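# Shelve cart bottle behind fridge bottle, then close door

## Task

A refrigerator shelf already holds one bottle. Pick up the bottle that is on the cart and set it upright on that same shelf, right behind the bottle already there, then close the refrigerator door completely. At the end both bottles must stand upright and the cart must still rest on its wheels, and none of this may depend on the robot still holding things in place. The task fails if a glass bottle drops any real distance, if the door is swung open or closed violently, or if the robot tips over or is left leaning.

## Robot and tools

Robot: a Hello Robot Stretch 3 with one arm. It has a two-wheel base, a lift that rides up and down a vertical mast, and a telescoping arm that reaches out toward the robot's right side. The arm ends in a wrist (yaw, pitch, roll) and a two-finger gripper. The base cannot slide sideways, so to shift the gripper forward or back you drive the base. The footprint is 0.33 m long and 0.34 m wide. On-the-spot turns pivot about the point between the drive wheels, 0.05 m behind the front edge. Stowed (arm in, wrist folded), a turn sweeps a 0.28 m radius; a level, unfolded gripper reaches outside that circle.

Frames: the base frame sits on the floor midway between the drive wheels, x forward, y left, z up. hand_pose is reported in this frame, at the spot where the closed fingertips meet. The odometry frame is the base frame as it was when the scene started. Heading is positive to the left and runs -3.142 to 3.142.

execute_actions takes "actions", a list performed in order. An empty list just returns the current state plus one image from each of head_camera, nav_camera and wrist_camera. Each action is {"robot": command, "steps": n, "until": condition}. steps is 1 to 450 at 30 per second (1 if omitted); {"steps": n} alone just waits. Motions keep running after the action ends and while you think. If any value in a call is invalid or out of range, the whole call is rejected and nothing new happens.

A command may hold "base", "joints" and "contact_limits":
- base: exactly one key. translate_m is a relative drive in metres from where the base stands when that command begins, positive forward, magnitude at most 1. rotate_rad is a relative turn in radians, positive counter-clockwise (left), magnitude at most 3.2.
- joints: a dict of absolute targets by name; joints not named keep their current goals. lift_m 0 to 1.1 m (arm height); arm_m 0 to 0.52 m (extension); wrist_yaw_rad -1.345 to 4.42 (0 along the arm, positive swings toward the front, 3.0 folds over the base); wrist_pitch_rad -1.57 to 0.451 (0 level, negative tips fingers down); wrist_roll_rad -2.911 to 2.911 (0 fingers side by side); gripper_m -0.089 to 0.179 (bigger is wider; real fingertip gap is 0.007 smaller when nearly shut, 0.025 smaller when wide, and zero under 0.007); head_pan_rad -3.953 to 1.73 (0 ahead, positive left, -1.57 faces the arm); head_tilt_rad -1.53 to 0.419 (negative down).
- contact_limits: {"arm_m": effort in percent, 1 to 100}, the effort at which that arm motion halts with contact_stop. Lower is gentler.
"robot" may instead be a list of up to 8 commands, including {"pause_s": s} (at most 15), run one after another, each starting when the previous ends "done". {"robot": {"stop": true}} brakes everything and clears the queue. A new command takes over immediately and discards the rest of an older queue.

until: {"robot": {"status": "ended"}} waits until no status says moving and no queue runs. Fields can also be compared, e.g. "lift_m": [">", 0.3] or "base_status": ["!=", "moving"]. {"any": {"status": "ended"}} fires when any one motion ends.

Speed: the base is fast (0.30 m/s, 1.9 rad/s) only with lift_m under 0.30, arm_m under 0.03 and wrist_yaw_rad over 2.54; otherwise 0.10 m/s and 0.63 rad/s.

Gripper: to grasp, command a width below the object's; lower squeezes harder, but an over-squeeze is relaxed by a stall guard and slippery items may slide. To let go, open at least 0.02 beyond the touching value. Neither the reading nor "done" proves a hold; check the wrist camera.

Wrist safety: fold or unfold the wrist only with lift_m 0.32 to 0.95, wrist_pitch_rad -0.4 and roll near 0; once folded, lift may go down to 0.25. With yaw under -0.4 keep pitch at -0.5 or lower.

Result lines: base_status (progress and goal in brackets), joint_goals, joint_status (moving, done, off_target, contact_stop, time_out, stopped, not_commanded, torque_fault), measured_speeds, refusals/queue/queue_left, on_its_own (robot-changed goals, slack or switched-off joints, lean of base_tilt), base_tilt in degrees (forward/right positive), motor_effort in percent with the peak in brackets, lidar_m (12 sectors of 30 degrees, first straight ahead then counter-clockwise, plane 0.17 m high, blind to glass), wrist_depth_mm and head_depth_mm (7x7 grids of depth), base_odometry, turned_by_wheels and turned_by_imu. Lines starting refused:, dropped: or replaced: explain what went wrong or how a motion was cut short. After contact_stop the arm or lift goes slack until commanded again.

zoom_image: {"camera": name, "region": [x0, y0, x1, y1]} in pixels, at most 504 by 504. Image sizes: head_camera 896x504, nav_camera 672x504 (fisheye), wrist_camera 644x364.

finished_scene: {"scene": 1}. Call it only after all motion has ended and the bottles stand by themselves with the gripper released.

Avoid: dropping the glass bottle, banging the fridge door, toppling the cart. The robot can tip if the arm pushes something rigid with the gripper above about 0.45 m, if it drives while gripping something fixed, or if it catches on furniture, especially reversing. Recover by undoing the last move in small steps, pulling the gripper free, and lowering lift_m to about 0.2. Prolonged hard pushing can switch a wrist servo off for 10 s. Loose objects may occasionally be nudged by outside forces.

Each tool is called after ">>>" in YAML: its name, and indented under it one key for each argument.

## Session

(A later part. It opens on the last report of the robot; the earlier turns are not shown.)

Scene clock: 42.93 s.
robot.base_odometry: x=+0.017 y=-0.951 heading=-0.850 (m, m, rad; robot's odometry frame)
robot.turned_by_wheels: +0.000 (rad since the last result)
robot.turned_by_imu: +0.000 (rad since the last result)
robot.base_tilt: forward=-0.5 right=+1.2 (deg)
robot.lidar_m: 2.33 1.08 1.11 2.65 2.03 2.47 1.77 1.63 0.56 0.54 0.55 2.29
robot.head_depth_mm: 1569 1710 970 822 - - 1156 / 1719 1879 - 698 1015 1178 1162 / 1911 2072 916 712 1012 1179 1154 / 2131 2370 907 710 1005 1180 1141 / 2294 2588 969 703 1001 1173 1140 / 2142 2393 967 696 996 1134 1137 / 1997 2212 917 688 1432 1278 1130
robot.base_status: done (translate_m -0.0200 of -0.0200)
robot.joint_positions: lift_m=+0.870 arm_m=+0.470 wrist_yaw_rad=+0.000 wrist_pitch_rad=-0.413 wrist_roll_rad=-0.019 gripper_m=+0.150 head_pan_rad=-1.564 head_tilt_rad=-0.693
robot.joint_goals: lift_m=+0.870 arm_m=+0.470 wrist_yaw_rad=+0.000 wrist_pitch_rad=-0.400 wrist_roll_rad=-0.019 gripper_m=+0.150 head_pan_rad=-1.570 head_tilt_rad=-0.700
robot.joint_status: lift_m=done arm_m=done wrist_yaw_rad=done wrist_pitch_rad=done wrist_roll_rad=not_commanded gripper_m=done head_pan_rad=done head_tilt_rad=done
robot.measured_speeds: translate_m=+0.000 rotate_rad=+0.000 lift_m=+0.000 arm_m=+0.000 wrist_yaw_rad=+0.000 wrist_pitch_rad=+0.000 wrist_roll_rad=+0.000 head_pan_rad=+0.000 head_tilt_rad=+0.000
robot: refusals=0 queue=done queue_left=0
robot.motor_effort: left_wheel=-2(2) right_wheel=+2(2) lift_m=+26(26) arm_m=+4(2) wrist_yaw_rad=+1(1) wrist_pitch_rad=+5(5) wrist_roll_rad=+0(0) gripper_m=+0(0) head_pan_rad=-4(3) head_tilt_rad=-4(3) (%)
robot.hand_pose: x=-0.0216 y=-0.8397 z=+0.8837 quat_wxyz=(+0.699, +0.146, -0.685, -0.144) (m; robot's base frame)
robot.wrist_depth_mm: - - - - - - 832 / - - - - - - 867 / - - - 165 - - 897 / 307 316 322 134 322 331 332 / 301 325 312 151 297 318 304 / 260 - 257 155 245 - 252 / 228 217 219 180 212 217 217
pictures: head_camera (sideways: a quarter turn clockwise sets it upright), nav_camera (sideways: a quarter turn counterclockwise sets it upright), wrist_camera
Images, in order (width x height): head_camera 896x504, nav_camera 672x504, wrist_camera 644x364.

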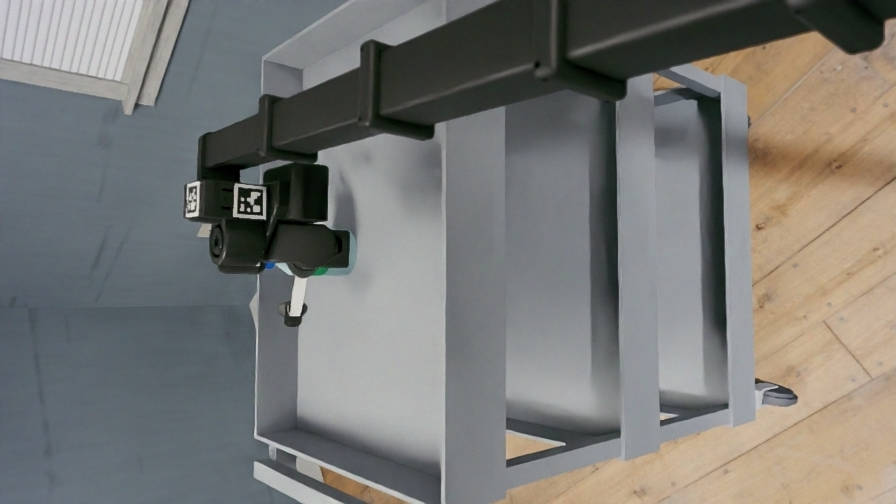

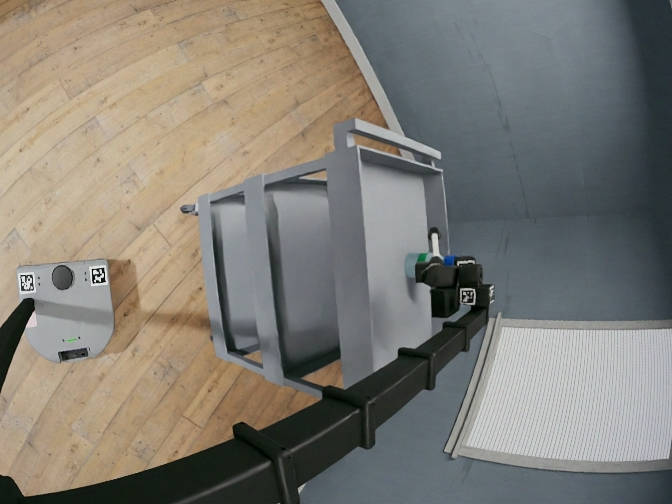

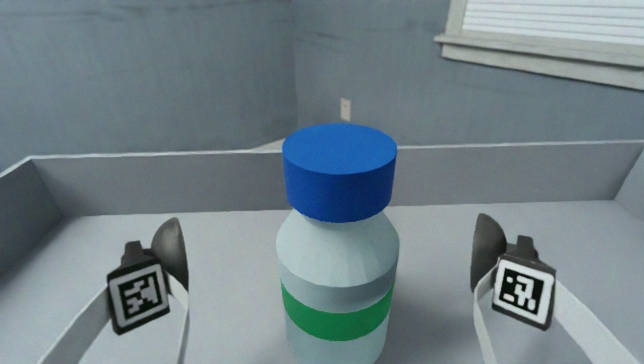

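A bit high; lowering before gripping.

>>> execute_actions:
  actions:
    - {"robot":[{"joints":{"lift_m":0.85}},{"joints":{"gripper_m":0.03}},{"pause_s":0.5},{"joints":{"lift_m":0.95}}],"steps":450,"until":{"robot":{"status":"ended"}}}

Scene clock: 47.80 s.
robot.base_odometry: x=+0.017 y=-0.951 heading=-0.850 (m, m, rad; robot's odometry frame)
robot.turned_by_wheels: +0.000 (rad since the last result)
robot.turned_by_imu: +0.001 (rad since the last result)
robot.base_tilt: forward=-0.5 right=+1.4 (deg)
robot.lidar_m: 2.34 1.08 1.11 2.65 2.03 2.47 1.76 1.62 0.56 0.54 0.55 2.29
robot.head_depth_mm: 1571 1671 - - 993 1323 1158 / 1723 - 961 718 1012 1181 1160 / 1871 - 990 713 1011 1184 1150 / 2133 - 943 707 1001 1170 1140 / 2297 2577 975 703 999 1167 1147 / 2159 2377 964 694 992 1142 1135 / 2005 2206 921 689 1427 1291 1132
robot.base_status: done (translate_m -0.0200 of -0.0200)
robot.joint_positions: lift_m=+0.950 arm_m=+0.470 wrist_yaw_rad=-0.002 wrist_pitch_rad=-0.448 wrist_roll_rad=-0.019 gripper_m=+0.031 head_pan_rad=-1.564 head_tilt_rad=-0.693
robot.joint_goals: lift_m=+0.950 arm_m=+0.470 wrist_yaw_rad=+0.000 wrist_pitch_rad=-0.400 wrist_roll_rad=-0.019 gripper_m=+0.030 head_pan_rad=-1.570 head_tilt_rad=-0.700
robot.joint_status: lift_m=done arm_m=done wrist_yaw_rad=done wrist_pitch_rad=done wrist_roll_rad=not_commanded gripper_m=done head_pan_rad=done head_tilt_rad=done
robot.measured_speeds: translate_m=+0.000 rotate_rad=+0.000 lift_m=+0.000 arm_m=+0.000 wrist_yaw_rad=+0.000 wrist_pitch_rad=+0.000 wrist_roll_rad=+0.000 head_pan_rad=+0.000 head_tilt_rad=+0.000
robot: refusals=0 queue=done queue_left=0
robot.motor_effort: left_wheel=-2(3) right_wheel=+4(7) lift_m=+28(29) arm_m=+4(4) wrist_yaw_rad=+3(4) wrist_pitch_rad=+17(17) wrist_roll_rad=+0(0) gripper_m=-13(88) head_pan_rad=-3(3) head_tilt_rad=-4(4) (%)
robot.hand_pose: x=-0.0219 y=-0.8353 z=+0.9559 quat_wxyz=(+0.696, +0.158, -0.683, -0.156) (m; robot's base frame)
robot.wrist_depth_mm: - - - - - - 844 / - - - - - - 889 / - - - 130 - - 950 / - - - 144 - - 942 / 343 362 363 142 364 375 371 / 318 342 - 149 240 335 333 / 293 295 292 163 289 287 288
pictures: head_camera (sideways: a quarter turn clockwise sets it upright), nav_camera (sideways: a quarter turn counterclockwise sets it upright), wrist_camera
Images, in order (width x height): head_camera 896x504, nav_camera 672x504, wrist_camera 644x364.

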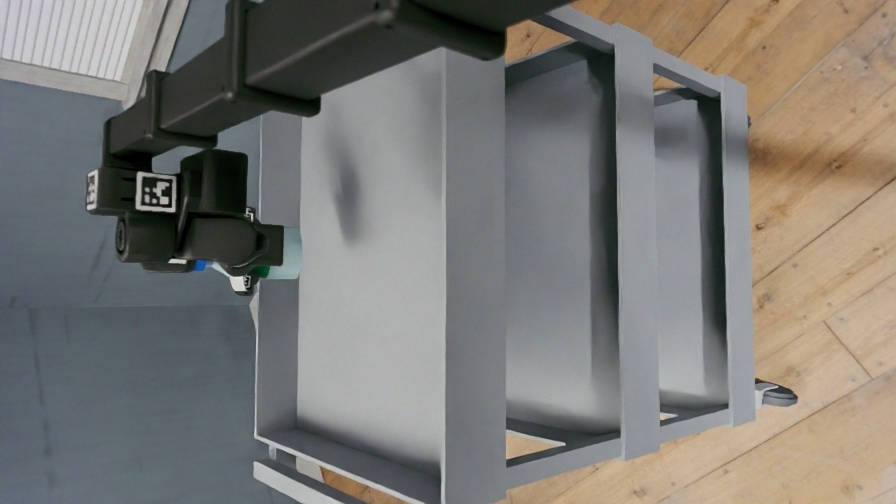

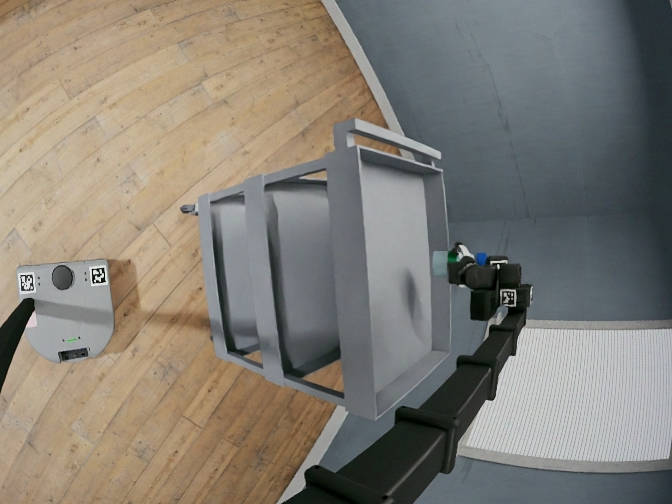

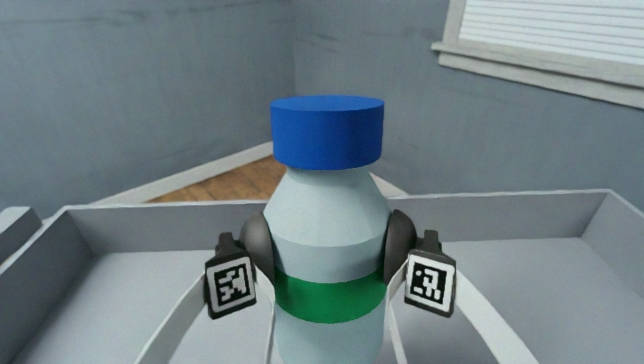

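>>> execute_actions:
  actions:
    - {"robot":[{"joints":{"arm_m":0.0,"head_tilt_rad":-0.3,"head_pan_rad":-1.0}},{"base":{"rotate_rad":0.43}},{"base":{"translate_m":1.0}},{"base":{"translate_m":0.09}},{"base":{"rotate_rad":1.84}}],"steps":450,"until":{"robot":{"status":"ended"}}}
    - {"steps":450,"until":{"robot":{"status":"ended"}}}

Scene clock: 72.33 s.
robot.base_odometry: x=+1.013 y=-1.396 heading=+1.420 (m, m, rad; robot's odometry frame)
robot.turned_by_wheels: +2.270 (rad since the last result)
robot.turned_by_imu: +2.286 (rad since the last result)
robot.base_tilt: forward=-0.4 right=+1.3 (deg)
robot.lidar_m: 0.32 2.58 2.75 1.24 1.33 2.07 2.01 1.46 1.10 0.53 0.54 0.33
robot.head_depth_mm: 414 441 477 572 718 961 1199 / 441 460 485 511 545 591 665 / 883 924 988 1018 657 996 677 / 942 985 1058 1079 765 1105 871 / 903 955 1021 1041 847 1099 920 / 793 824 888 919 972 1025 1107 / 712 736 781 826 876 950 1018
robot.base_status: done (rotate_rad +1.8398 of +1.8400)
robot.joint_positions: lift_m=+0.950 arm_m=+0.001 wrist_yaw_rad=+0.000 wrist_pitch_rad=-0.448 wrist_roll_rad=-0.019 gripper_m=+0.031 head_pan_rad=-1.007 head_tilt_rad=-0.310
robot.joint_goals: lift_m=+0.950 arm_m=+0.000 wrist_yaw_rad=+0.000 wrist_pitch_rad=-0.400 wrist_roll_rad=-0.019 gripper_m=+0.030 head_pan_rad=-1.000 head_tilt_rad=-0.300
robot.joint_status: lift_m=done arm_m=done wrist_yaw_rad=done wrist_pitch_rad=done wrist_roll_rad=not_commanded gripper_m=done head_pan_rad=done head_tilt_rad=done
robot.measured_speeds: translate_m=+0.000 rotate_rad=+0.000 lift_m=+0.000 arm_m=+0.000 wrist_yaw_rad=+0.000 wrist_pitch_rad=+0.000 wrist_roll_rad=+0.000 head_pan_rad=+0.000 head_tilt_rad=+0.000
robot: refusals=0 queue=done queue_left=0
robot.motor_effort: left_wheel=-3(8) right_wheel=+5(11) lift_m=+28(29) arm_m=-4(4) wrist_yaw_rad=-1(1) wrist_pitch_rad=+17(17) wrist_roll_rad=+0(0) gripper_m=-13(13) head_pan_rad=+3(35) head_tilt_rad=+3(25) (%)
robot.hand_pose: x=-0.0215 y=-0.3670 z=+0.9559 quat_wxyz=(+0.696, +0.159, -0.683, -0.156) (m; robot's base frame)
robot.wrist_depth_mm: 250 254 477 754 753 738 719 / 431 272 471 833 816 802 793 / 347 297 478 130 892 881 872 / 775 334 479 144 971 981 952 / 769 388 392 143 - - - / 680 676 - 150 163 - - / 605 603 541 162 - - -
pictures: head_camera (sideways: a quarter turn clockwise sets it upright), nav_camera (sideways: a quarter turn counterclockwise sets it upright), wrist_camera
Images, in order (width x height): head_camera 896x504, nav_camera 672x504, wrist_camera 644x364.

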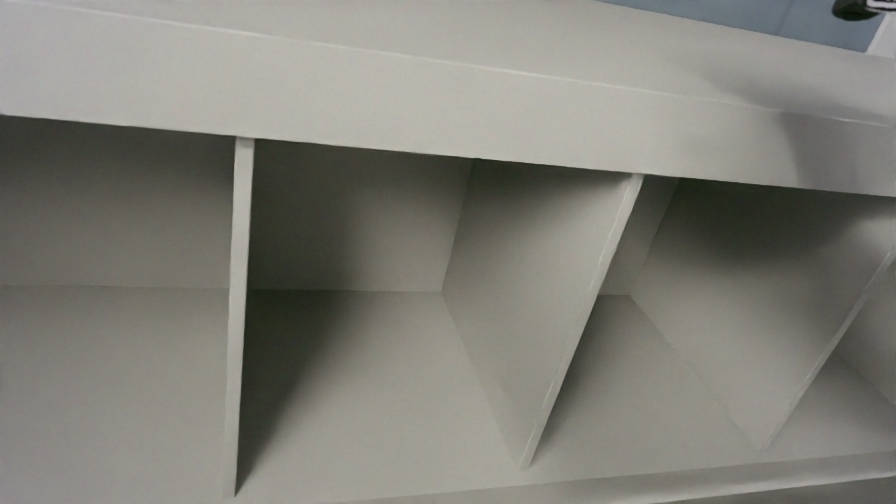

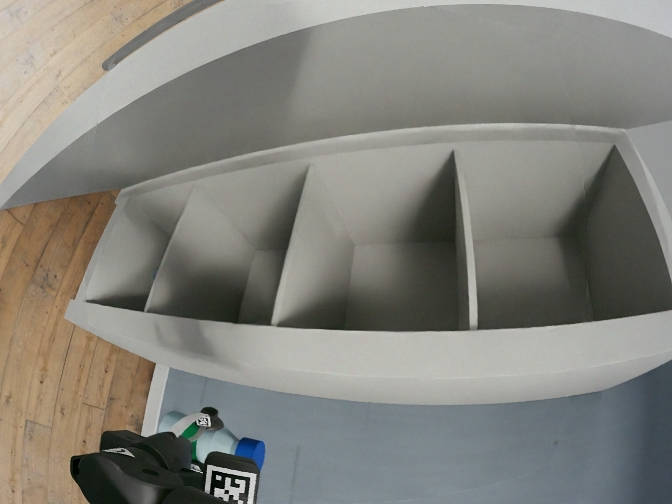

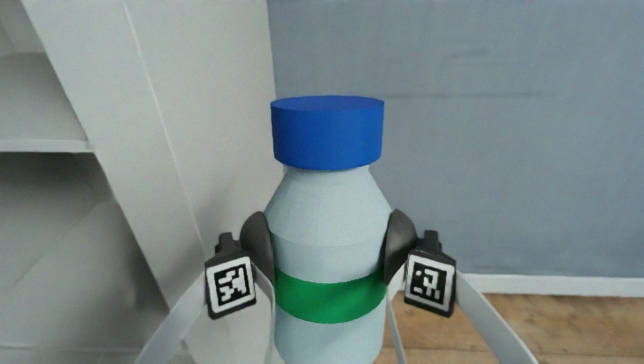

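>>> execute_actions:
  actions:
    - {"robot":{"base":{"translate_m":0.55},"joints":{"lift_m":0.4,"head_tilt_rad":-1.0,"head_pan_rad":-1.3}},"steps":450,"until":{"robot":{"status":"ended"}}}

Scene clock: 79.27 s.
robot.base_odometry: x=+1.095 y=-0.852 heading=+1.420 (m, m, rad; robot's odometry frame)
robot.turned_by_wheels: +0.000 (rad since the last result)
robot.turned_by_imu: +0.006 (rad since the last result)
robot.base_tilt: forward=-0.5 right=+1.3 (deg)
robot.lidar_m: 0.17 0.18 2.71 1.71 1.64 2.63 2.56 1.49 0.63 0.55 0.23 0.18
robot.head_depth_mm: 674 587 1042 943 1227 1212 1094 / 669 597 1040 954 1252 1218 1096 / 593 703 1010 1284 1242 1218 - / 487 580 733 988 1284 1210 - / 384 446 532 658 866 1159 1088 / 306 339 386 449 536 666 876 / - 290 308 341 389 452 540
robot.base_status: done (translate_m +0.5500 of +0.5500)
robot.joint_positions: lift_m=+0.400 arm_m=+0.001 wrist_yaw_rad=+0.000 wrist_pitch_rad=-0.448 wrist_roll_rad=-0.019 gripper_m=+0.031 head_pan_rad=-1.294 head_tilt_rad=-0.989
robot.joint_goals: lift_m=+0.400 arm_m=+0.000 wrist_yaw_rad=+0.000 wrist_pitch_rad=-0.400 wrist_roll_rad=-0.019 gripper_m=+0.030 head_pan_rad=-1.300 head_tilt_rad=-1.000
robot.joint_status: lift_m=done arm_m=done wrist_yaw_rad=done wrist_pitch_rad=done wrist_roll_rad=not_commanded gripper_m=done head_pan_rad=done head_tilt_rad=done
robot.measured_speeds: translate_m=+0.000 rotate_rad=+0.000 lift_m=+0.000 arm_m=+0.000 wrist_yaw_rad=+0.000 wrist_pitch_rad=+0.000 wrist_roll_rad=+0.000 head_pan_rad=+0.000 head_tilt_rad=+0.000
robot: refusals=0 queue=done queue_left=0
robot.motor_effort: left_wheel=-2(17) right_wheel=+2(58) lift_m=+24(30) arm_m=-3(4) wrist_yaw_rad=+1(1) wrist_pitch_rad=+17(17) wrist_roll_rad=+0(0) gripper_m=-13(13) head_pan_rad=-4(26) head_tilt_rad=-5(34) (%)
robot.hand_pose: x=-0.0215 y=-0.3670 z=+0.4061 quat_wxyz=(+0.696, +0.159, -0.682, -0.156) (m; robot's base frame)
robot.wrist_depth_mm: 209 271 363 668 646 594 386 / 208 288 410 696 719 593 383 / 211 310 417 130 764 594 388 / 209 293 420 144 719 585 382 / 211 296 403 142 573 532 393 / 209 294 - 150 315 477 433 / 211 276 514 163 512 515 517
pictures: head_camera (sideways: a quarter turn clockwise sets it upright), nav_camera (sideways: a quarter turn counterclockwise sets it upright), wrist_camera
Images, in order (width x height): head_camera 896x504, nav_camera 672x504, wrist_camera 644x364.

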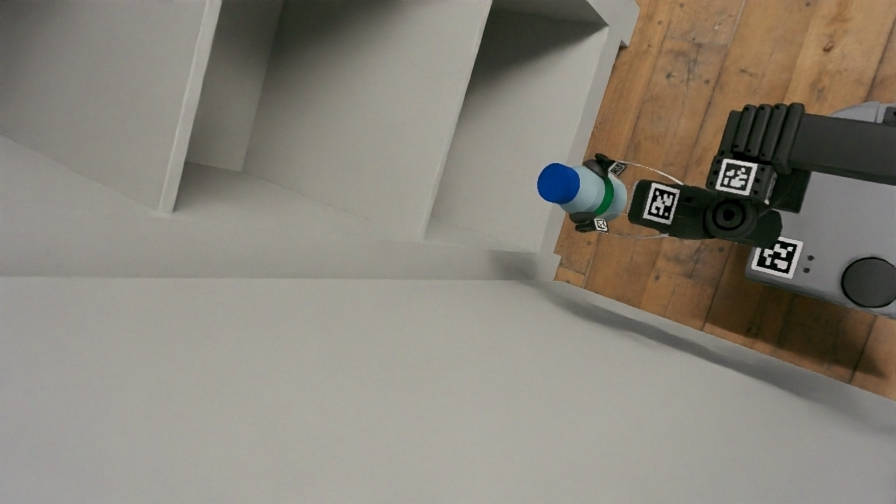

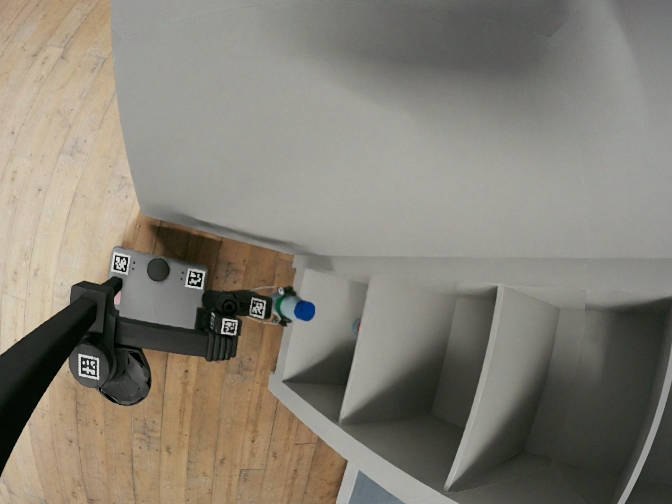

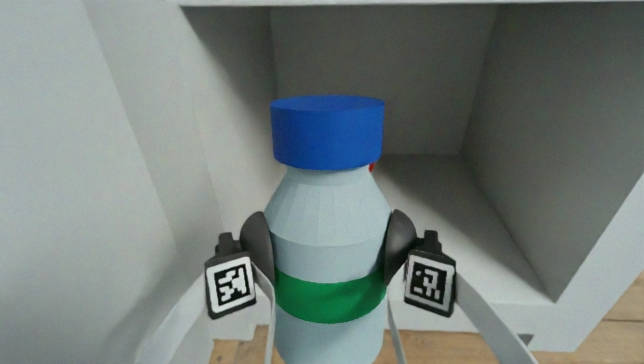

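>>> execute_actions:
  actions:
    - {"robot":{"base":{"translate_m":-0.16},"joints":{"lift_m":0.33}},"steps":450,"until":{"robot":{"status":"ended"}}}

Scene clock: 82.60 s.
robot.base_odometry: x=+1.071 y=-1.010 heading=+1.420 (m, m, rad; robot's odometry frame)
robot.turned_by_wheels: +0.000 (rad since the last result)
robot.turned_by_imu: -0.001 (rad since the last result)
robot.base_tilt: forward=-0.6 right=+1.4 (deg)
robot.lidar_m: 0.32 0.34 2.73 1.57 1.49 2.47 2.41 1.48 0.55 0.75 0.45 0.33
robot.head_depth_mm: 675 585 1041 890 1281 1211 1095 / 670 595 1038 952 1245 1204 1103 / 663 1053 1030 1286 1237 1218 - / 656 1042 1021 1295 1276 1210 - / 623 760 925 1167 1296 1186 1090 / 546 642 762 919 1085 1161 1068 / 507 557 615 690 783 906 1042
robot.base_status: done (translate_m -0.1600 of -0.1600)
robot.joint_positions: lift_m=+0.330 arm_m=+0.001 wrist_yaw_rad=+0.000 wrist_pitch_rad=-0.448 wrist_roll_rad=-0.019 gripper_m=+0.031 head_pan_rad=-1.294 head_tilt_rad=-0.989
robot.joint_goals: lift_m=+0.330 arm_m=+0.000 wrist_yaw_rad=+0.000 wrist_pitch_rad=-0.400 wrist_roll_rad=-0.019 gripper_m=+0.030 head_pan_rad=-1.300 head_tilt_rad=-1.000
robot.joint_status: lift_m=done arm_m=done wrist_yaw_rad=done wrist_pitch_rad=done wrist_roll_rad=not_commanded gripper_m=done head_pan_rad=done head_tilt_rad=done
robot.measured_speeds: translate_m=+0.000 rotate_rad=+0.000 lift_m=+0.000 arm_m=+0.000 wrist_yaw_rad=+0.000 wrist_pitch_rad=+0.000 wrist_roll_rad=+0.000 head_pan_rad=+0.000 head_tilt_rad=+0.000
robot: refusals=0 queue=done queue_left=0
robot.motor_effort: left_wheel=-2(6) right_wheel=+3(2) lift_m=+24(26) arm_m=-4(4) wrist_yaw_rad=+0(1) wrist_pitch_rad=+17(17) wrist_roll_rad=+0(0) gripper_m=-13(13) head_pan_rad=-3(3) head_tilt_rad=-5(5) (%)
robot.hand_pose: x=-0.0215 y=-0.3670 z=+0.3360 quat_wxyz=(+0.696, +0.159, -0.682, -0.156) (m; robot's base frame)
robot.wrist_depth_mm: 334 473 654 649 632 289 246 / 335 485 716 695 635 288 276 / 336 478 720 131 535 309 884 / 368 476 588 144 535 339 793 / 396 452 494 141 414 374 645 / 386 460 - 150 164 501 539 / 390 473 478 163 463 465 471
pictures: head_camera (sideways: a quarter turn clockwise sets it upright), nav_camera (sideways: a quarter turn counterclockwise sets it upright), wrist_camera
Images, in order (width x height): head_camera 896x504, nav_camera 672x504, wrist_camera 644x364.

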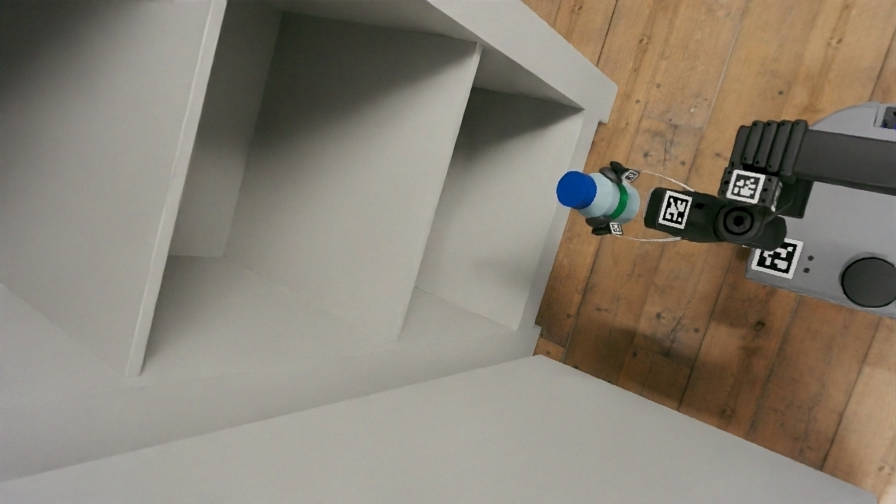

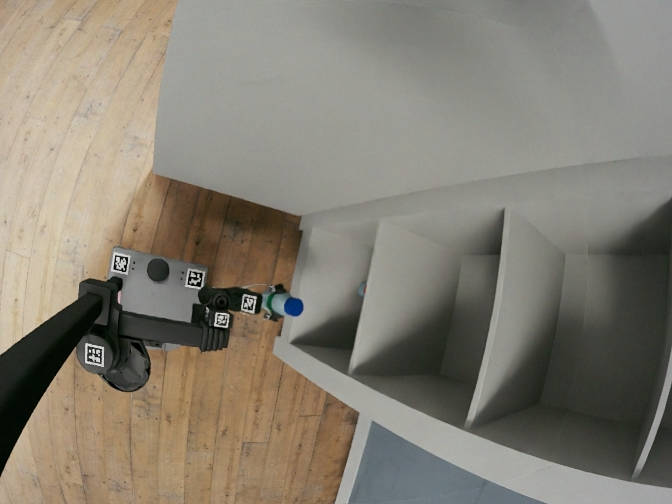

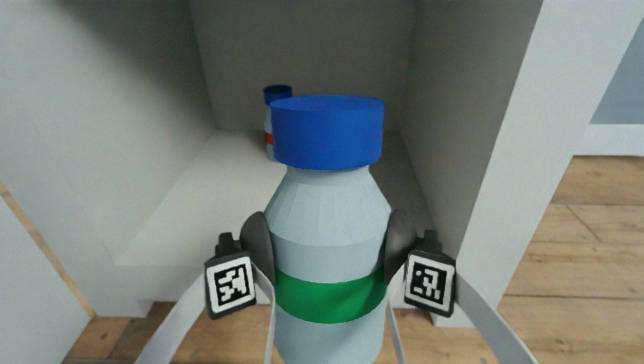

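>>> execute_actions:
  actions:
    - {"robot":[{"base":{"translate_m":-0.03},"joints":{"lift_m":0.21}},{"joints":{"arm_m":0.52}}],"steps":450,"until":{"robot":{"status":"ended"}}}

Scene clock: 90.70 s.
robot.base_odometry: x=+1.067 y=-1.040 heading=+1.420 (m, m, rad; robot's odometry frame)
robot.turned_by_wheels: +0.000 (rad since the last result)
robot.turned_by_imu: +0.001 (rad since the last result)
robot.base_tilt: forward=-0.4 right=+1.3 (deg)
robot.lidar_m: 0.36 0.37 2.72 1.54 1.47 2.44 2.37 1.48 0.54 0.62 0.49 0.37
robot.head_depth_mm: 674 584 1000 840 1329 1206 1095 / 666 596 1036 936 1199 1202 1108 / 664 1049 1028 956 1265 1205 - / 656 1085 1020 1301 1284 1202 - / 648 828 973 1231 1295 1187 1086 / 587 671 805 979 1193 1177 1070 / 536 612 676 757 857 993 1055
robot.base_status: done (translate_m -0.0300 of -0.0300)
robot.joint_positions: lift_m=+0.210 arm_m=+0.520 wrist_yaw_rad=+0.000 wrist_pitch_rad=-0.448 wrist_roll_rad=-0.019 gripper_m=+0.031 head_pan_rad=-1.294 head_tilt_rad=-0.989
robot.joint_goals: lift_m=+0.210 arm_m=+0.520 wrist_yaw_rad=+0.000 wrist_pitch_rad=-0.400 wrist_roll_rad=-0.019 gripper_m=+0.030 head_pan_rad=-1.300 head_tilt_rad=-1.000
robot.joint_status: lift_m=done arm_m=done wrist_yaw_rad=done wrist_pitch_rad=done wrist_roll_rad=not_commanded gripper_m=done head_pan_rad=done head_tilt_rad=done
robot.measured_speeds: translate_m=+0.000 rotate_rad=+0.000 lift_m=+0.000 arm_m=+0.000 wrist_yaw_rad=+0.000 wrist_pitch_rad=+0.000 wrist_roll_rad=+0.000 head_pan_rad=+0.000 head_tilt_rad=+0.000
robot: refusals=0 queue=done queue_left=0
robot.motor_effort: left_wheel=-2(6) right_wheel=+3(2) lift_m=+23(25) arm_m=+3(3) wrist_yaw_rad=+0(0) wrist_pitch_rad=+17(17) wrist_roll_rad=+0(0) gripper_m=-13(13) head_pan_rad=-3(3) head_tilt_rad=-5(5) (%)
robot.hand_pose: x=-0.0215 y=-0.8852 z=+0.2160 quat_wxyz=(+0.696, +0.159, -0.682, -0.156) (m; robot's base frame)
robot.wrist_depth_mm: 184 181 180 177 175 174 170 / 201 200 196 190 192 189 178 / 222 219 217 131 210 210 178 / 246 245 241 144 233 231 177 / 115 280 267 142 251 251 177 / 118 242 - 150 163 243 176 / 116 130 217 163 214 214 176
pictures: head_camera (sideways: a quarter turn clockwise sets it upright), nav_camera (sideways: a quarter turn counterclockwise sets it upright), wrist_camera
Images, in order (width x height): head_camera 896x504, nav_camera 672x504, wrist_camera 644x364.

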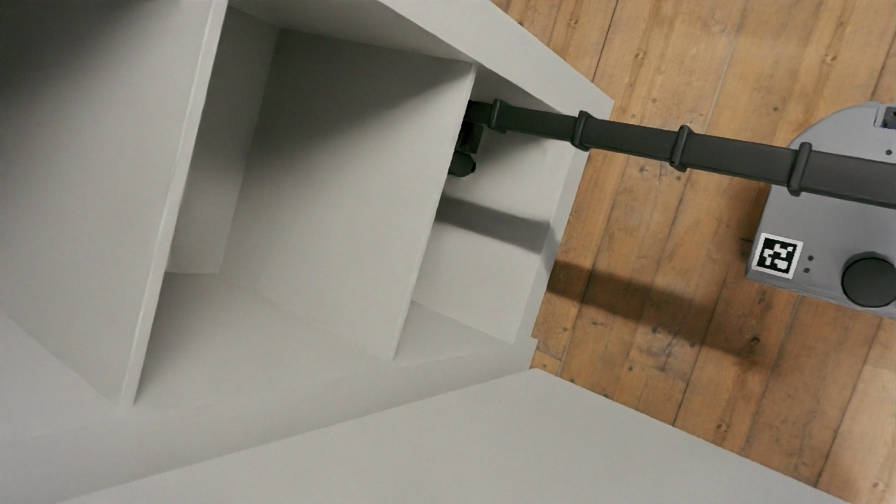

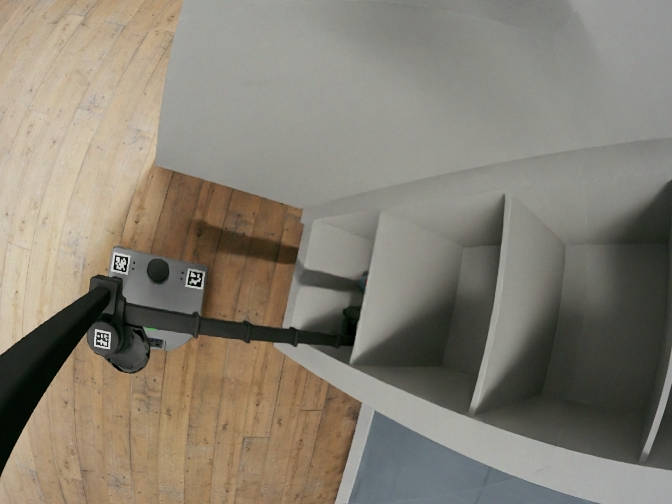

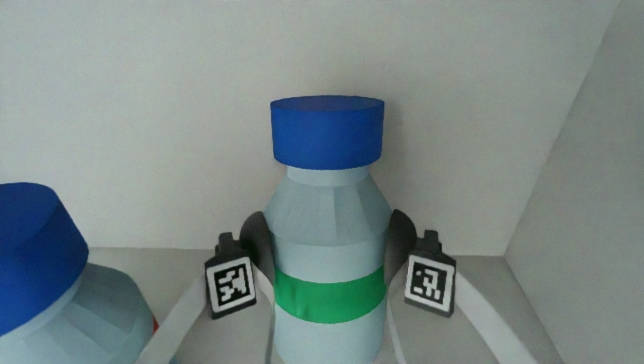

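>>> execute_actions:
  actions:
    - {"robot":{"joints":{"lift_m":0.17}},"steps":100,"until":{"robot":{"wrist_pitch_rad":[">",-0.42]}}}
    - {"robot":{"stop":true},"steps":10}
    - {"robot":[{"joints":{"gripper_m":0.11}},{"joints":{"arm_m":0.28}},{"base":{"translate_m":0.12},"joints":{"gripper_m":0.14}}],"steps":450,"until":{"robot":{"status":"ended"}}}

Scene clock: 98.70 s.
robot.base_odometry: x=+1.085 y=-0.921 heading=+1.420 (m, m, rad; robot's odometry frame)
robot.turned_by_wheels: +0.000 (rad since the last result)
robot.turned_by_imu: +0.003 (rad since the last result)
robot.base_tilt: forward=-0.5 right=+1.2 (deg)
robot.lidar_m: 0.24 0.24 2.72 1.65 1.58 2.55 2.49 1.49 0.59 0.68 0.33 0.24
robot.head_depth_mm: 676 588 1043 943 1188 1207 1098 / 669 597 1040 947 1254 1197 1107 / 662 1044 1030 1282 1268 1206 - / 603 715 963 1272 1288 1202 - / 511 602 733 929 1255 1182 1091 / 438 491 557 646 769 949 1057 / 359 393 437 489 555 641 759
robot.base_status: done (translate_m +0.1200 of +0.1200)
robot.joint_positions: lift_m=+0.170 arm_m=+0.280 wrist_yaw_rad=+0.000 wrist_pitch_rad=-0.414 wrist_roll_rad=-0.019 gripper_m=+0.140 head_pan_rad=-1.294 head_tilt_rad=-0.989
robot.joint_goals: lift_m=+0.170 arm_m=+0.280 wrist_yaw_rad=+0.000 wrist_pitch_rad=-0.400 wrist_roll_rad=-0.019 gripper_m=+0.140 head_pan_rad=-1.300 head_tilt_rad=-1.000
robot.joint_status: lift_m=stopped arm_m=done wrist_yaw_rad=done wrist_pitch_rad=done wrist_roll_rad=not_commanded gripper_m=done head_pan_rad=done head_tilt_rad=done
robot.measured_speeds: translate_m=+0.000 rotate_rad=+0.000 lift_m=+0.000 arm_m=+0.000 wrist_yaw_rad=+0.000 wrist_pitch_rad=+0.000 wrist_roll_rad=+0.000 head_pan_rad=+0.000 head_tilt_rad=+0.000
robot: refusals=0 queue=done queue_left=0
robot.motor_effort: left_wheel=-2(3) right_wheel=+2(9) lift_m=+21(24) arm_m=-4(8) wrist_yaw_rad=+0(1) wrist_pitch_rad=+5(17) wrist_roll_rad=+0(0) gripper_m=+0(80) head_pan_rad=-2(4) head_tilt_rad=-5(5) (%)
robot.hand_pose: x=-0.0215 y=-0.6502 z=+0.1838 quat_wxyz=(+0.699, +0.147, -0.685, -0.144) (m; robot's base frame)
robot.wrist_depth_mm: 223 313 401 388 383 386 317 / 225 312 439 291 354 422 314 / 225 315 449 311 386 422 311 / 226 301 330 323 328 323 297 / 226 266 263 262 259 269 257 / 211 - 217 214 215 - 214 / 194 181 185 184 183 183 182
pictures: head_camera (sideways: a quarter turn clockwise sets it upright), nav_camera (sideways: a quarter turn counterclockwise sets it upright), wrist_camera
Images, in order (width x height): head_camera 896x504, nav_camera 672x504, wrist_camera 644x364.

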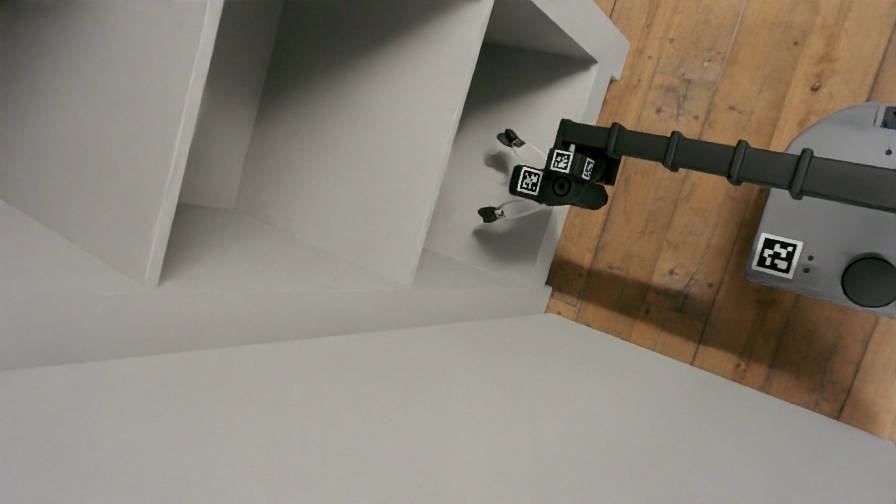

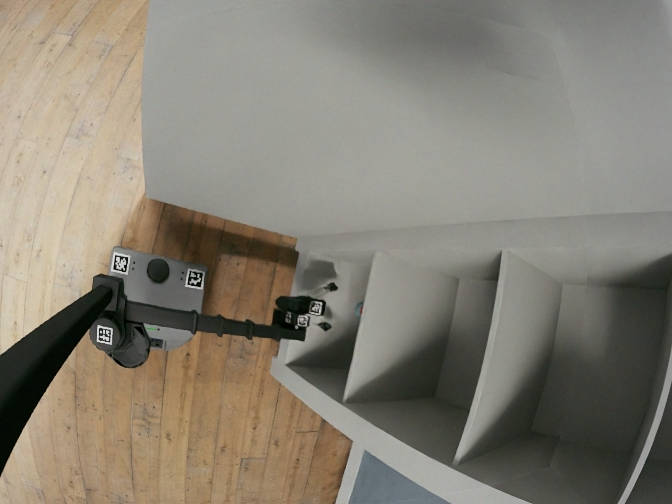

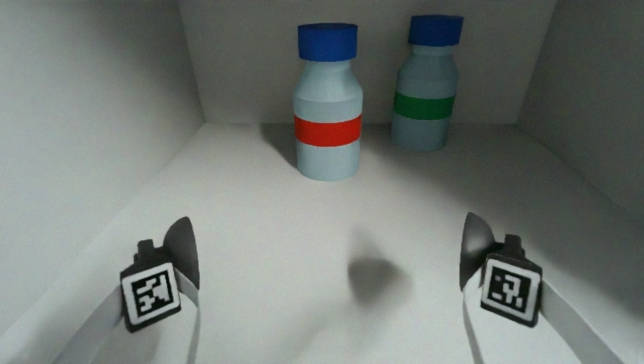

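>>> execute_actions:
  actions:
    - {"robot":[{"joints":{"gripper_m":0.12,"arm_m":0.445}},{"joints":{"gripper_m":0.03}},{"pause_s":0.4},{"joints":{"lift_m":0.2}},{"joints":{"arm_m":0.40}},{"base":{"translate_m":-0.12}}],"steps":450,"until":{"robot":{"status":"ended"}}}

Scene clock: 108.00 s.
robot.base_odometry: x=+1.067 y=-1.040 heading=+1.420 (m, m, rad; robot's odometry frame)
robot.turned_by_wheels: +0.000 (rad since the last result)
robot.turned_by_imu: +0.001 (rad since the last result)
robot.base_tilt: forward=-0.4 right=+1.3 (deg)
robot.lidar_m: 0.36 0.37 2.72 1.53 1.46 2.44 2.38 1.48 0.54 0.61 0.49 0.37
robot.head_depth_mm: 674 587 999 843 1322 1206 1096 / 669 599 1034 935 1182 1201 1108 / 662 1049 1030 948 1266 1215 - / 658 1079 1021 1299 1285 1199 - / 649 829 973 1234 1297 1190 1087 / 586 670 807 984 1192 1181 1077 / 538 609 676 755 857 993 1054
robot.base_status: done (translate_m -0.1200 of -0.1200)
robot.joint_positions: lift_m=+0.200 arm_m=+0.400 wrist_yaw_rad=-0.001 wrist_pitch_rad=-0.443 wrist_roll_rad=-0.019 gripper_m=+0.030 head_pan_rad=-1.294 head_tilt_rad=-0.989
robot.joint_goals: lift_m=+0.200 arm_m=+0.400 wrist_yaw_rad=+0.000 wrist_pitch_rad=-0.400 wrist_roll_rad=-0.019 gripper_m=+0.030 head_pan_rad=-1.300 head_tilt_rad=-1.000
robot.joint_status: lift_m=done arm_m=done wrist_yaw_rad=done wrist_pitch_rad=done wrist_roll_rad=not_commanded gripper_m=done head_pan_rad=done head_tilt_rad=done
robot.measured_speeds: translate_m=+0.000 rotate_rad=+0.000 lift_m=+0.000 arm_m=+0.000 wrist_yaw_rad=+0.000 wrist_pitch_rad=+0.000 wrist_roll_rad=+0.000 head_pan_rad=+0.000 head_tilt_rad=+0.000
robot: refusals=0 queue=done queue_left=0
robot.motor_effort: left_wheel=-2(6) right_wheel=+3(6) lift_m=+28(29) arm_m=-4(3) wrist_yaw_rad=+2(4) wrist_pitch_rad=+16(16) wrist_roll_rad=+0(0) gripper_m=-9(84) head_pan_rad=-1(4) head_tilt_rad=-5(5) (%)
robot.hand_pose: x=-0.0218 y=-0.7664 z=+0.2068 quat_wxyz=(+0.697, +0.157, -0.683, -0.155) (m; robot's base frame)
robot.wrist_depth_mm: 295 293 290 287 284 265 172 / 321 317 316 156 306 262 172 / 342 354 347 159 340 262 171 / 339 367 361 155 357 261 170 / 293 290 303 156 291 263 170 / 245 245 244 162 - 232 170 / 210 209 209 168 207 206 169
pictures: head_camera (sideways: a quarter turn clockwise sets it upright), nav_camera (sideways: a quarter turn counterclockwise sets it upright), wrist_camera
Images, in order (width x height): head_camera 896x504, nav_camera 672x504, wrist_camera 644x364.

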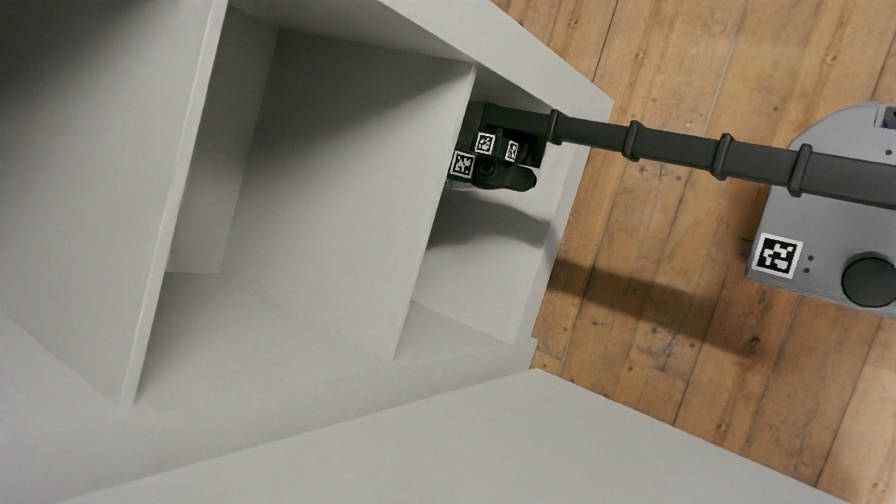

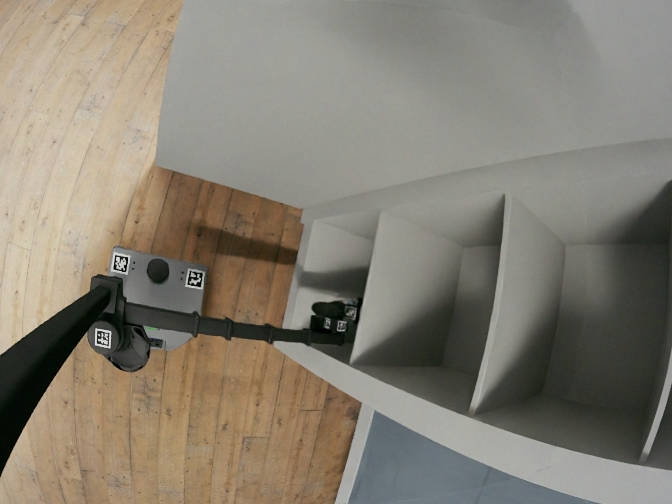

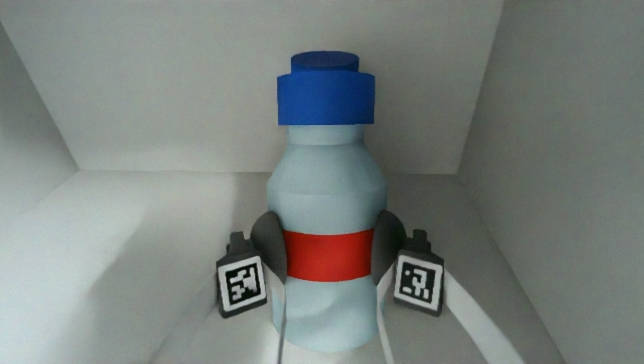

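>>> execute_actions:
  actions:
    - {"robot":[{"joints":{"lift_m":0.168}},{"pause_s":0.3},{"joints":{"gripper_m":0.12}},{"joints":{"arm_m":0.0}}],"steps":450,"until":{"robot":{"status":"ended"}}}

Scene clock: 115.37 s.
robot.base_odometry: x=+1.067 y=-1.040 heading=+1.420 (m, m, rad; robot's odometry frame)
robot.turned_by_wheels: +0.000 (rad since the last result)
robot.turned_by_imu: +0.001 (rad since the last result)
robot.base_tilt: forward=-0.5 right=+1.2 (deg)
robot.lidar_m: 0.35 0.37 2.72 1.53 1.47 2.44 2.37 1.48 0.54 0.62 0.49 0.37
robot.head_depth_mm: 676 586 997 842 1321 1210 1093 / 669 597 1036 945 1227 1200 1105 / 663 1045 1032 1286 1267 1203 - / 658 1085 1024 1303 1283 1207 - / 648 827 978 1228 1292 1183 1082 / 586 669 807 980 1187 1180 1079 / 537 612 674 758 858 991 1058
robot.base_status: done (translate_m -0.1200 of -0.1200)
robot.joint_positions: lift_m=+0.168 arm_m=+0.001 wrist_yaw_rad=+0.000 wrist_pitch_rad=-0.414 wrist_roll_rad=-0.019 gripper_m=+0.120 head_pan_rad=-1.294 head_tilt_rad=-0.989
robot.joint_goals: lift_m=+0.168 arm_m=+0.000 wrist_yaw_rad=+0.000 wrist_pitch_rad=-0.400 wrist_roll_rad=-0.019 gripper_m=+0.120 head_pan_rad=-1.300 head_tilt_rad=-1.000
robot.joint_status: lift_m=done arm_m=done wrist_yaw_rad=done wrist_pitch_rad=done wrist_roll_rad=not_commanded gripper_m=done head_pan_rad=done head_tilt_rad=done
robot.measured_speeds: translate_m=+0.000 rotate_rad=+0.000 lift_m=+0.000 arm_m=+0.000 wrist_yaw_rad=+0.000 wrist_pitch_rad=+0.000 wrist_roll_rad=+0.000 head_pan_rad=+0.000 head_tilt_rad=+0.000
robot: refusals=0 queue=done queue_left=0
robot.motor_effort: left_wheel=-1(2) right_wheel=+3(3) lift_m=+21(27) arm_m=-4(1) wrist_yaw_rad=+0(2) wrist_pitch_rad=+5(16) wrist_roll_rad=+0(0) gripper_m=+0(81) head_pan_rad=-3(3) head_tilt_rad=-5(5) (%)
robot.hand_pose: x=-0.0216 y=-0.3714 z=+0.1818 quat_wxyz=(+0.699, +0.147, -0.685, -0.144) (m; robot's base frame)
robot.wrist_depth_mm: 366 514 659 624 512 253 251 / 366 519 698 574 510 272 770 / 371 449 446 436 408 294 744 / 351 350 348 343 336 324 561 / 388 413 374 368 360 411 439 / 376 383 374 367 367 383 367 / 322 312 320 316 316 311 309
pictures: head_camera (sideways: a quarter turn clockwise sets it upright), nav_camera (sideways: a quarter turn counterclockwise sets it upright), wrist_camera
Images, in order (width x height): head_camera 896x504, nav_camera 672x504, wrist_camera 644x364.

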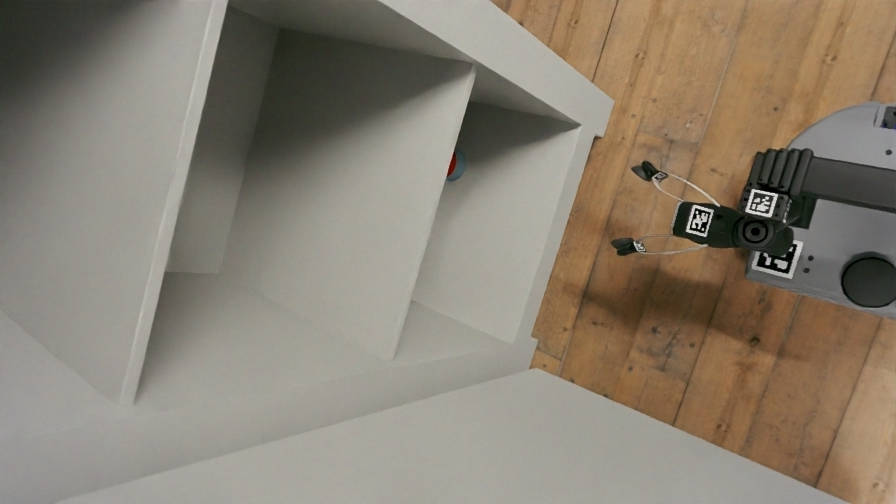

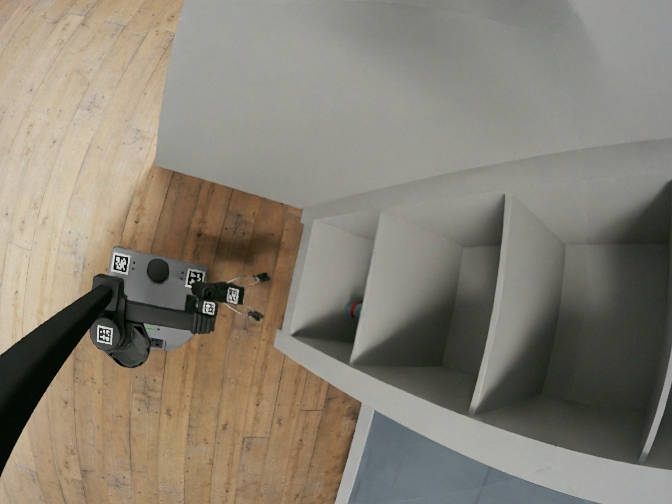

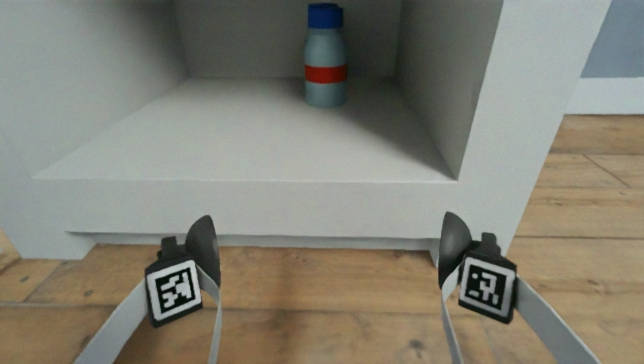

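>>> execute_actions:
  actions:
    - {"robot":[{"joints":{"lift_m":0.33,"gripper_m":0.0}},{"joints":{"wrist_yaw_rad":3.0}},{"joints":{"lift_m":0.28,"head_pan_rad":-1.9,"head_tilt_rad":-0.9}},{"base":{"rotate_rad":1.57}},{"base":{"translate_m":0.36}},{"base":{"rotate_rad":-1.57}},{"base":{"translate_m":0.65}},{"joints":{"lift_m":0.33}}],"steps":450,"until":{"robot":{"status":"ended"}}}
    - {"steps":300,"until":{"robot":{"status":"ended"}}}
    - {"robot":[{"joints":{"wrist_yaw_rad":0}},{"joints":{"wrist_pitch_rad":0,"arm_m":0.2}}],"steps":450,"until":{"robot":{"status":"ended"}}}

Scene clock: 140.23 s.
robot.base_odometry: x=+0.809 y=-0.343 heading=+1.420 (m, m, rad; robot's odometry frame)
robot.turned_by_wheels: +0.000 (rad since the last result)
robot.turned_by_imu: +0.016 (rad since the last result)
robot.base_tilt: forward=-0.6 right=+1.3 (deg)
robot.lidar_m: 1.75 1.52 2.31 2.26 1.52 1.51 2.99 0.37 0.35 1.15 1.56 1.79
robot.head_depth_mm: 310 341 386 521 1400 1239 1104 / 353 385 448 514 719 1229 1116 / 472 523 558 607 780 1166 - / 623 715 836 1012 1224 1206 - / 1076 1329 1701 1576 1422 1192 1106 / 1292 1511 1760 1570 1363 1211 1080 / 1259 1460 1712 1563 1358 1201 1076
robot.base_status: done (translate_m +0.6500 of +0.6500)
robot.joint_positions: lift_m=+0.330 arm_m=+0.200 wrist_yaw_rad=+0.000 wrist_pitch_rad=-0.024 wrist_roll_rad=-0.019 gripper_m=+0.000 head_pan_rad=-1.894 head_tilt_rad=-0.902
robot.joint_goals: lift_m=+0.330 arm_m=+0.200 wrist_yaw_rad=+0.000 wrist_pitch_rad=+0.000 wrist_roll_rad=-0.019 gripper_m=+0.000 head_pan_rad=-1.900 head_tilt_rad=-0.900
robot.joint_status: lift_m=done arm_m=done wrist_yaw_rad=done wrist_pitch_rad=done wrist_roll_rad=not_commanded gripper_m=done head_pan_rad=done head_tilt_rad=done
robot.measured_speeds: translate_m=+0.000 rotate_rad=+0.000 lift_m=+0.000 arm_m=+0.000 wrist_yaw_rad=+0.000 wrist_pitch_rad=+0.000 wrist_roll_rad=+0.000 head_pan_rad=+0.000 head_tilt_rad=+0.000
robot: refusals=0 queue=done queue_left=0
robot.motor_effort: left_wheel=+2(11) right_wheel=-3(16) lift_m=+26(25) arm_m=+3(4) wrist_yaw_rad=-1(2) wrist_pitch_rad=+9(10) wrist_roll_rad=+0(0) gripper_m=-2(79) head_pan_rad=-3(36) head_tilt_rad=+0(9) (%)
robot.hand_pose: x=-0.0214 y=-0.6003 z=+0.4384 quat_wxyz=(+0.714, +0.009, -0.700, -0.009) (m; robot's base frame)
robot.wrist_depth_mm: - - 1000 955 950 399 260 / - - - - - 398 260 / - - - - - 404 260 / - - - - - 400 260 / - - - - - 404 261 / - - - - 793 402 262 / 784 771 779 772 733 405 262
pictures: head_camera (sideways: a quarter turn clockwise sets it upright), nav_camera (sideways: a quarter turn counterclockwise sets it upright), wrist_camera
Images, in order (width x height): head_camera 896x504, nav_camera 672x504, wrist_camera 644x364.

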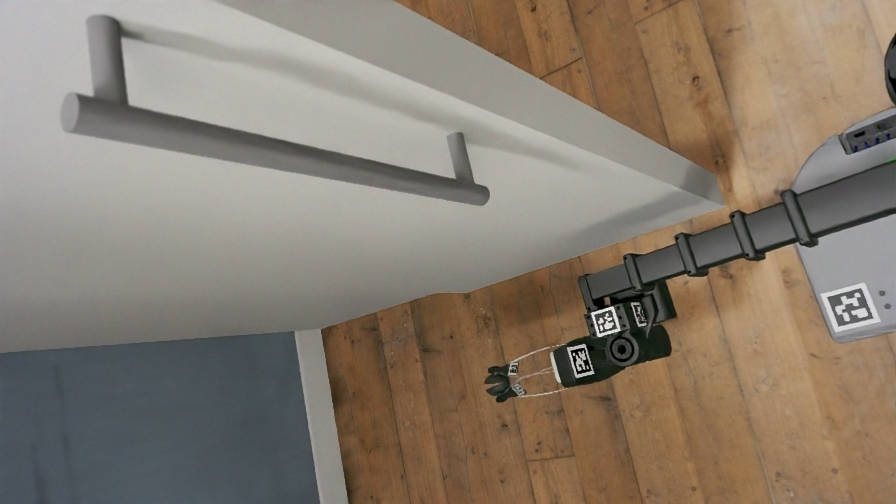

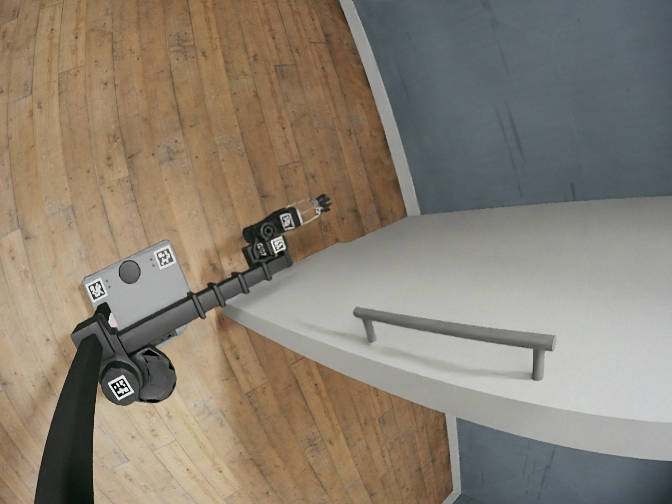

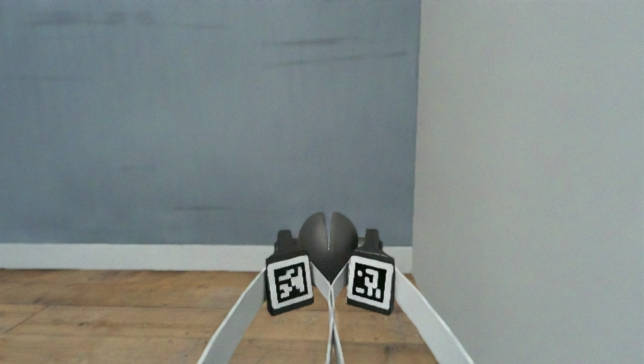

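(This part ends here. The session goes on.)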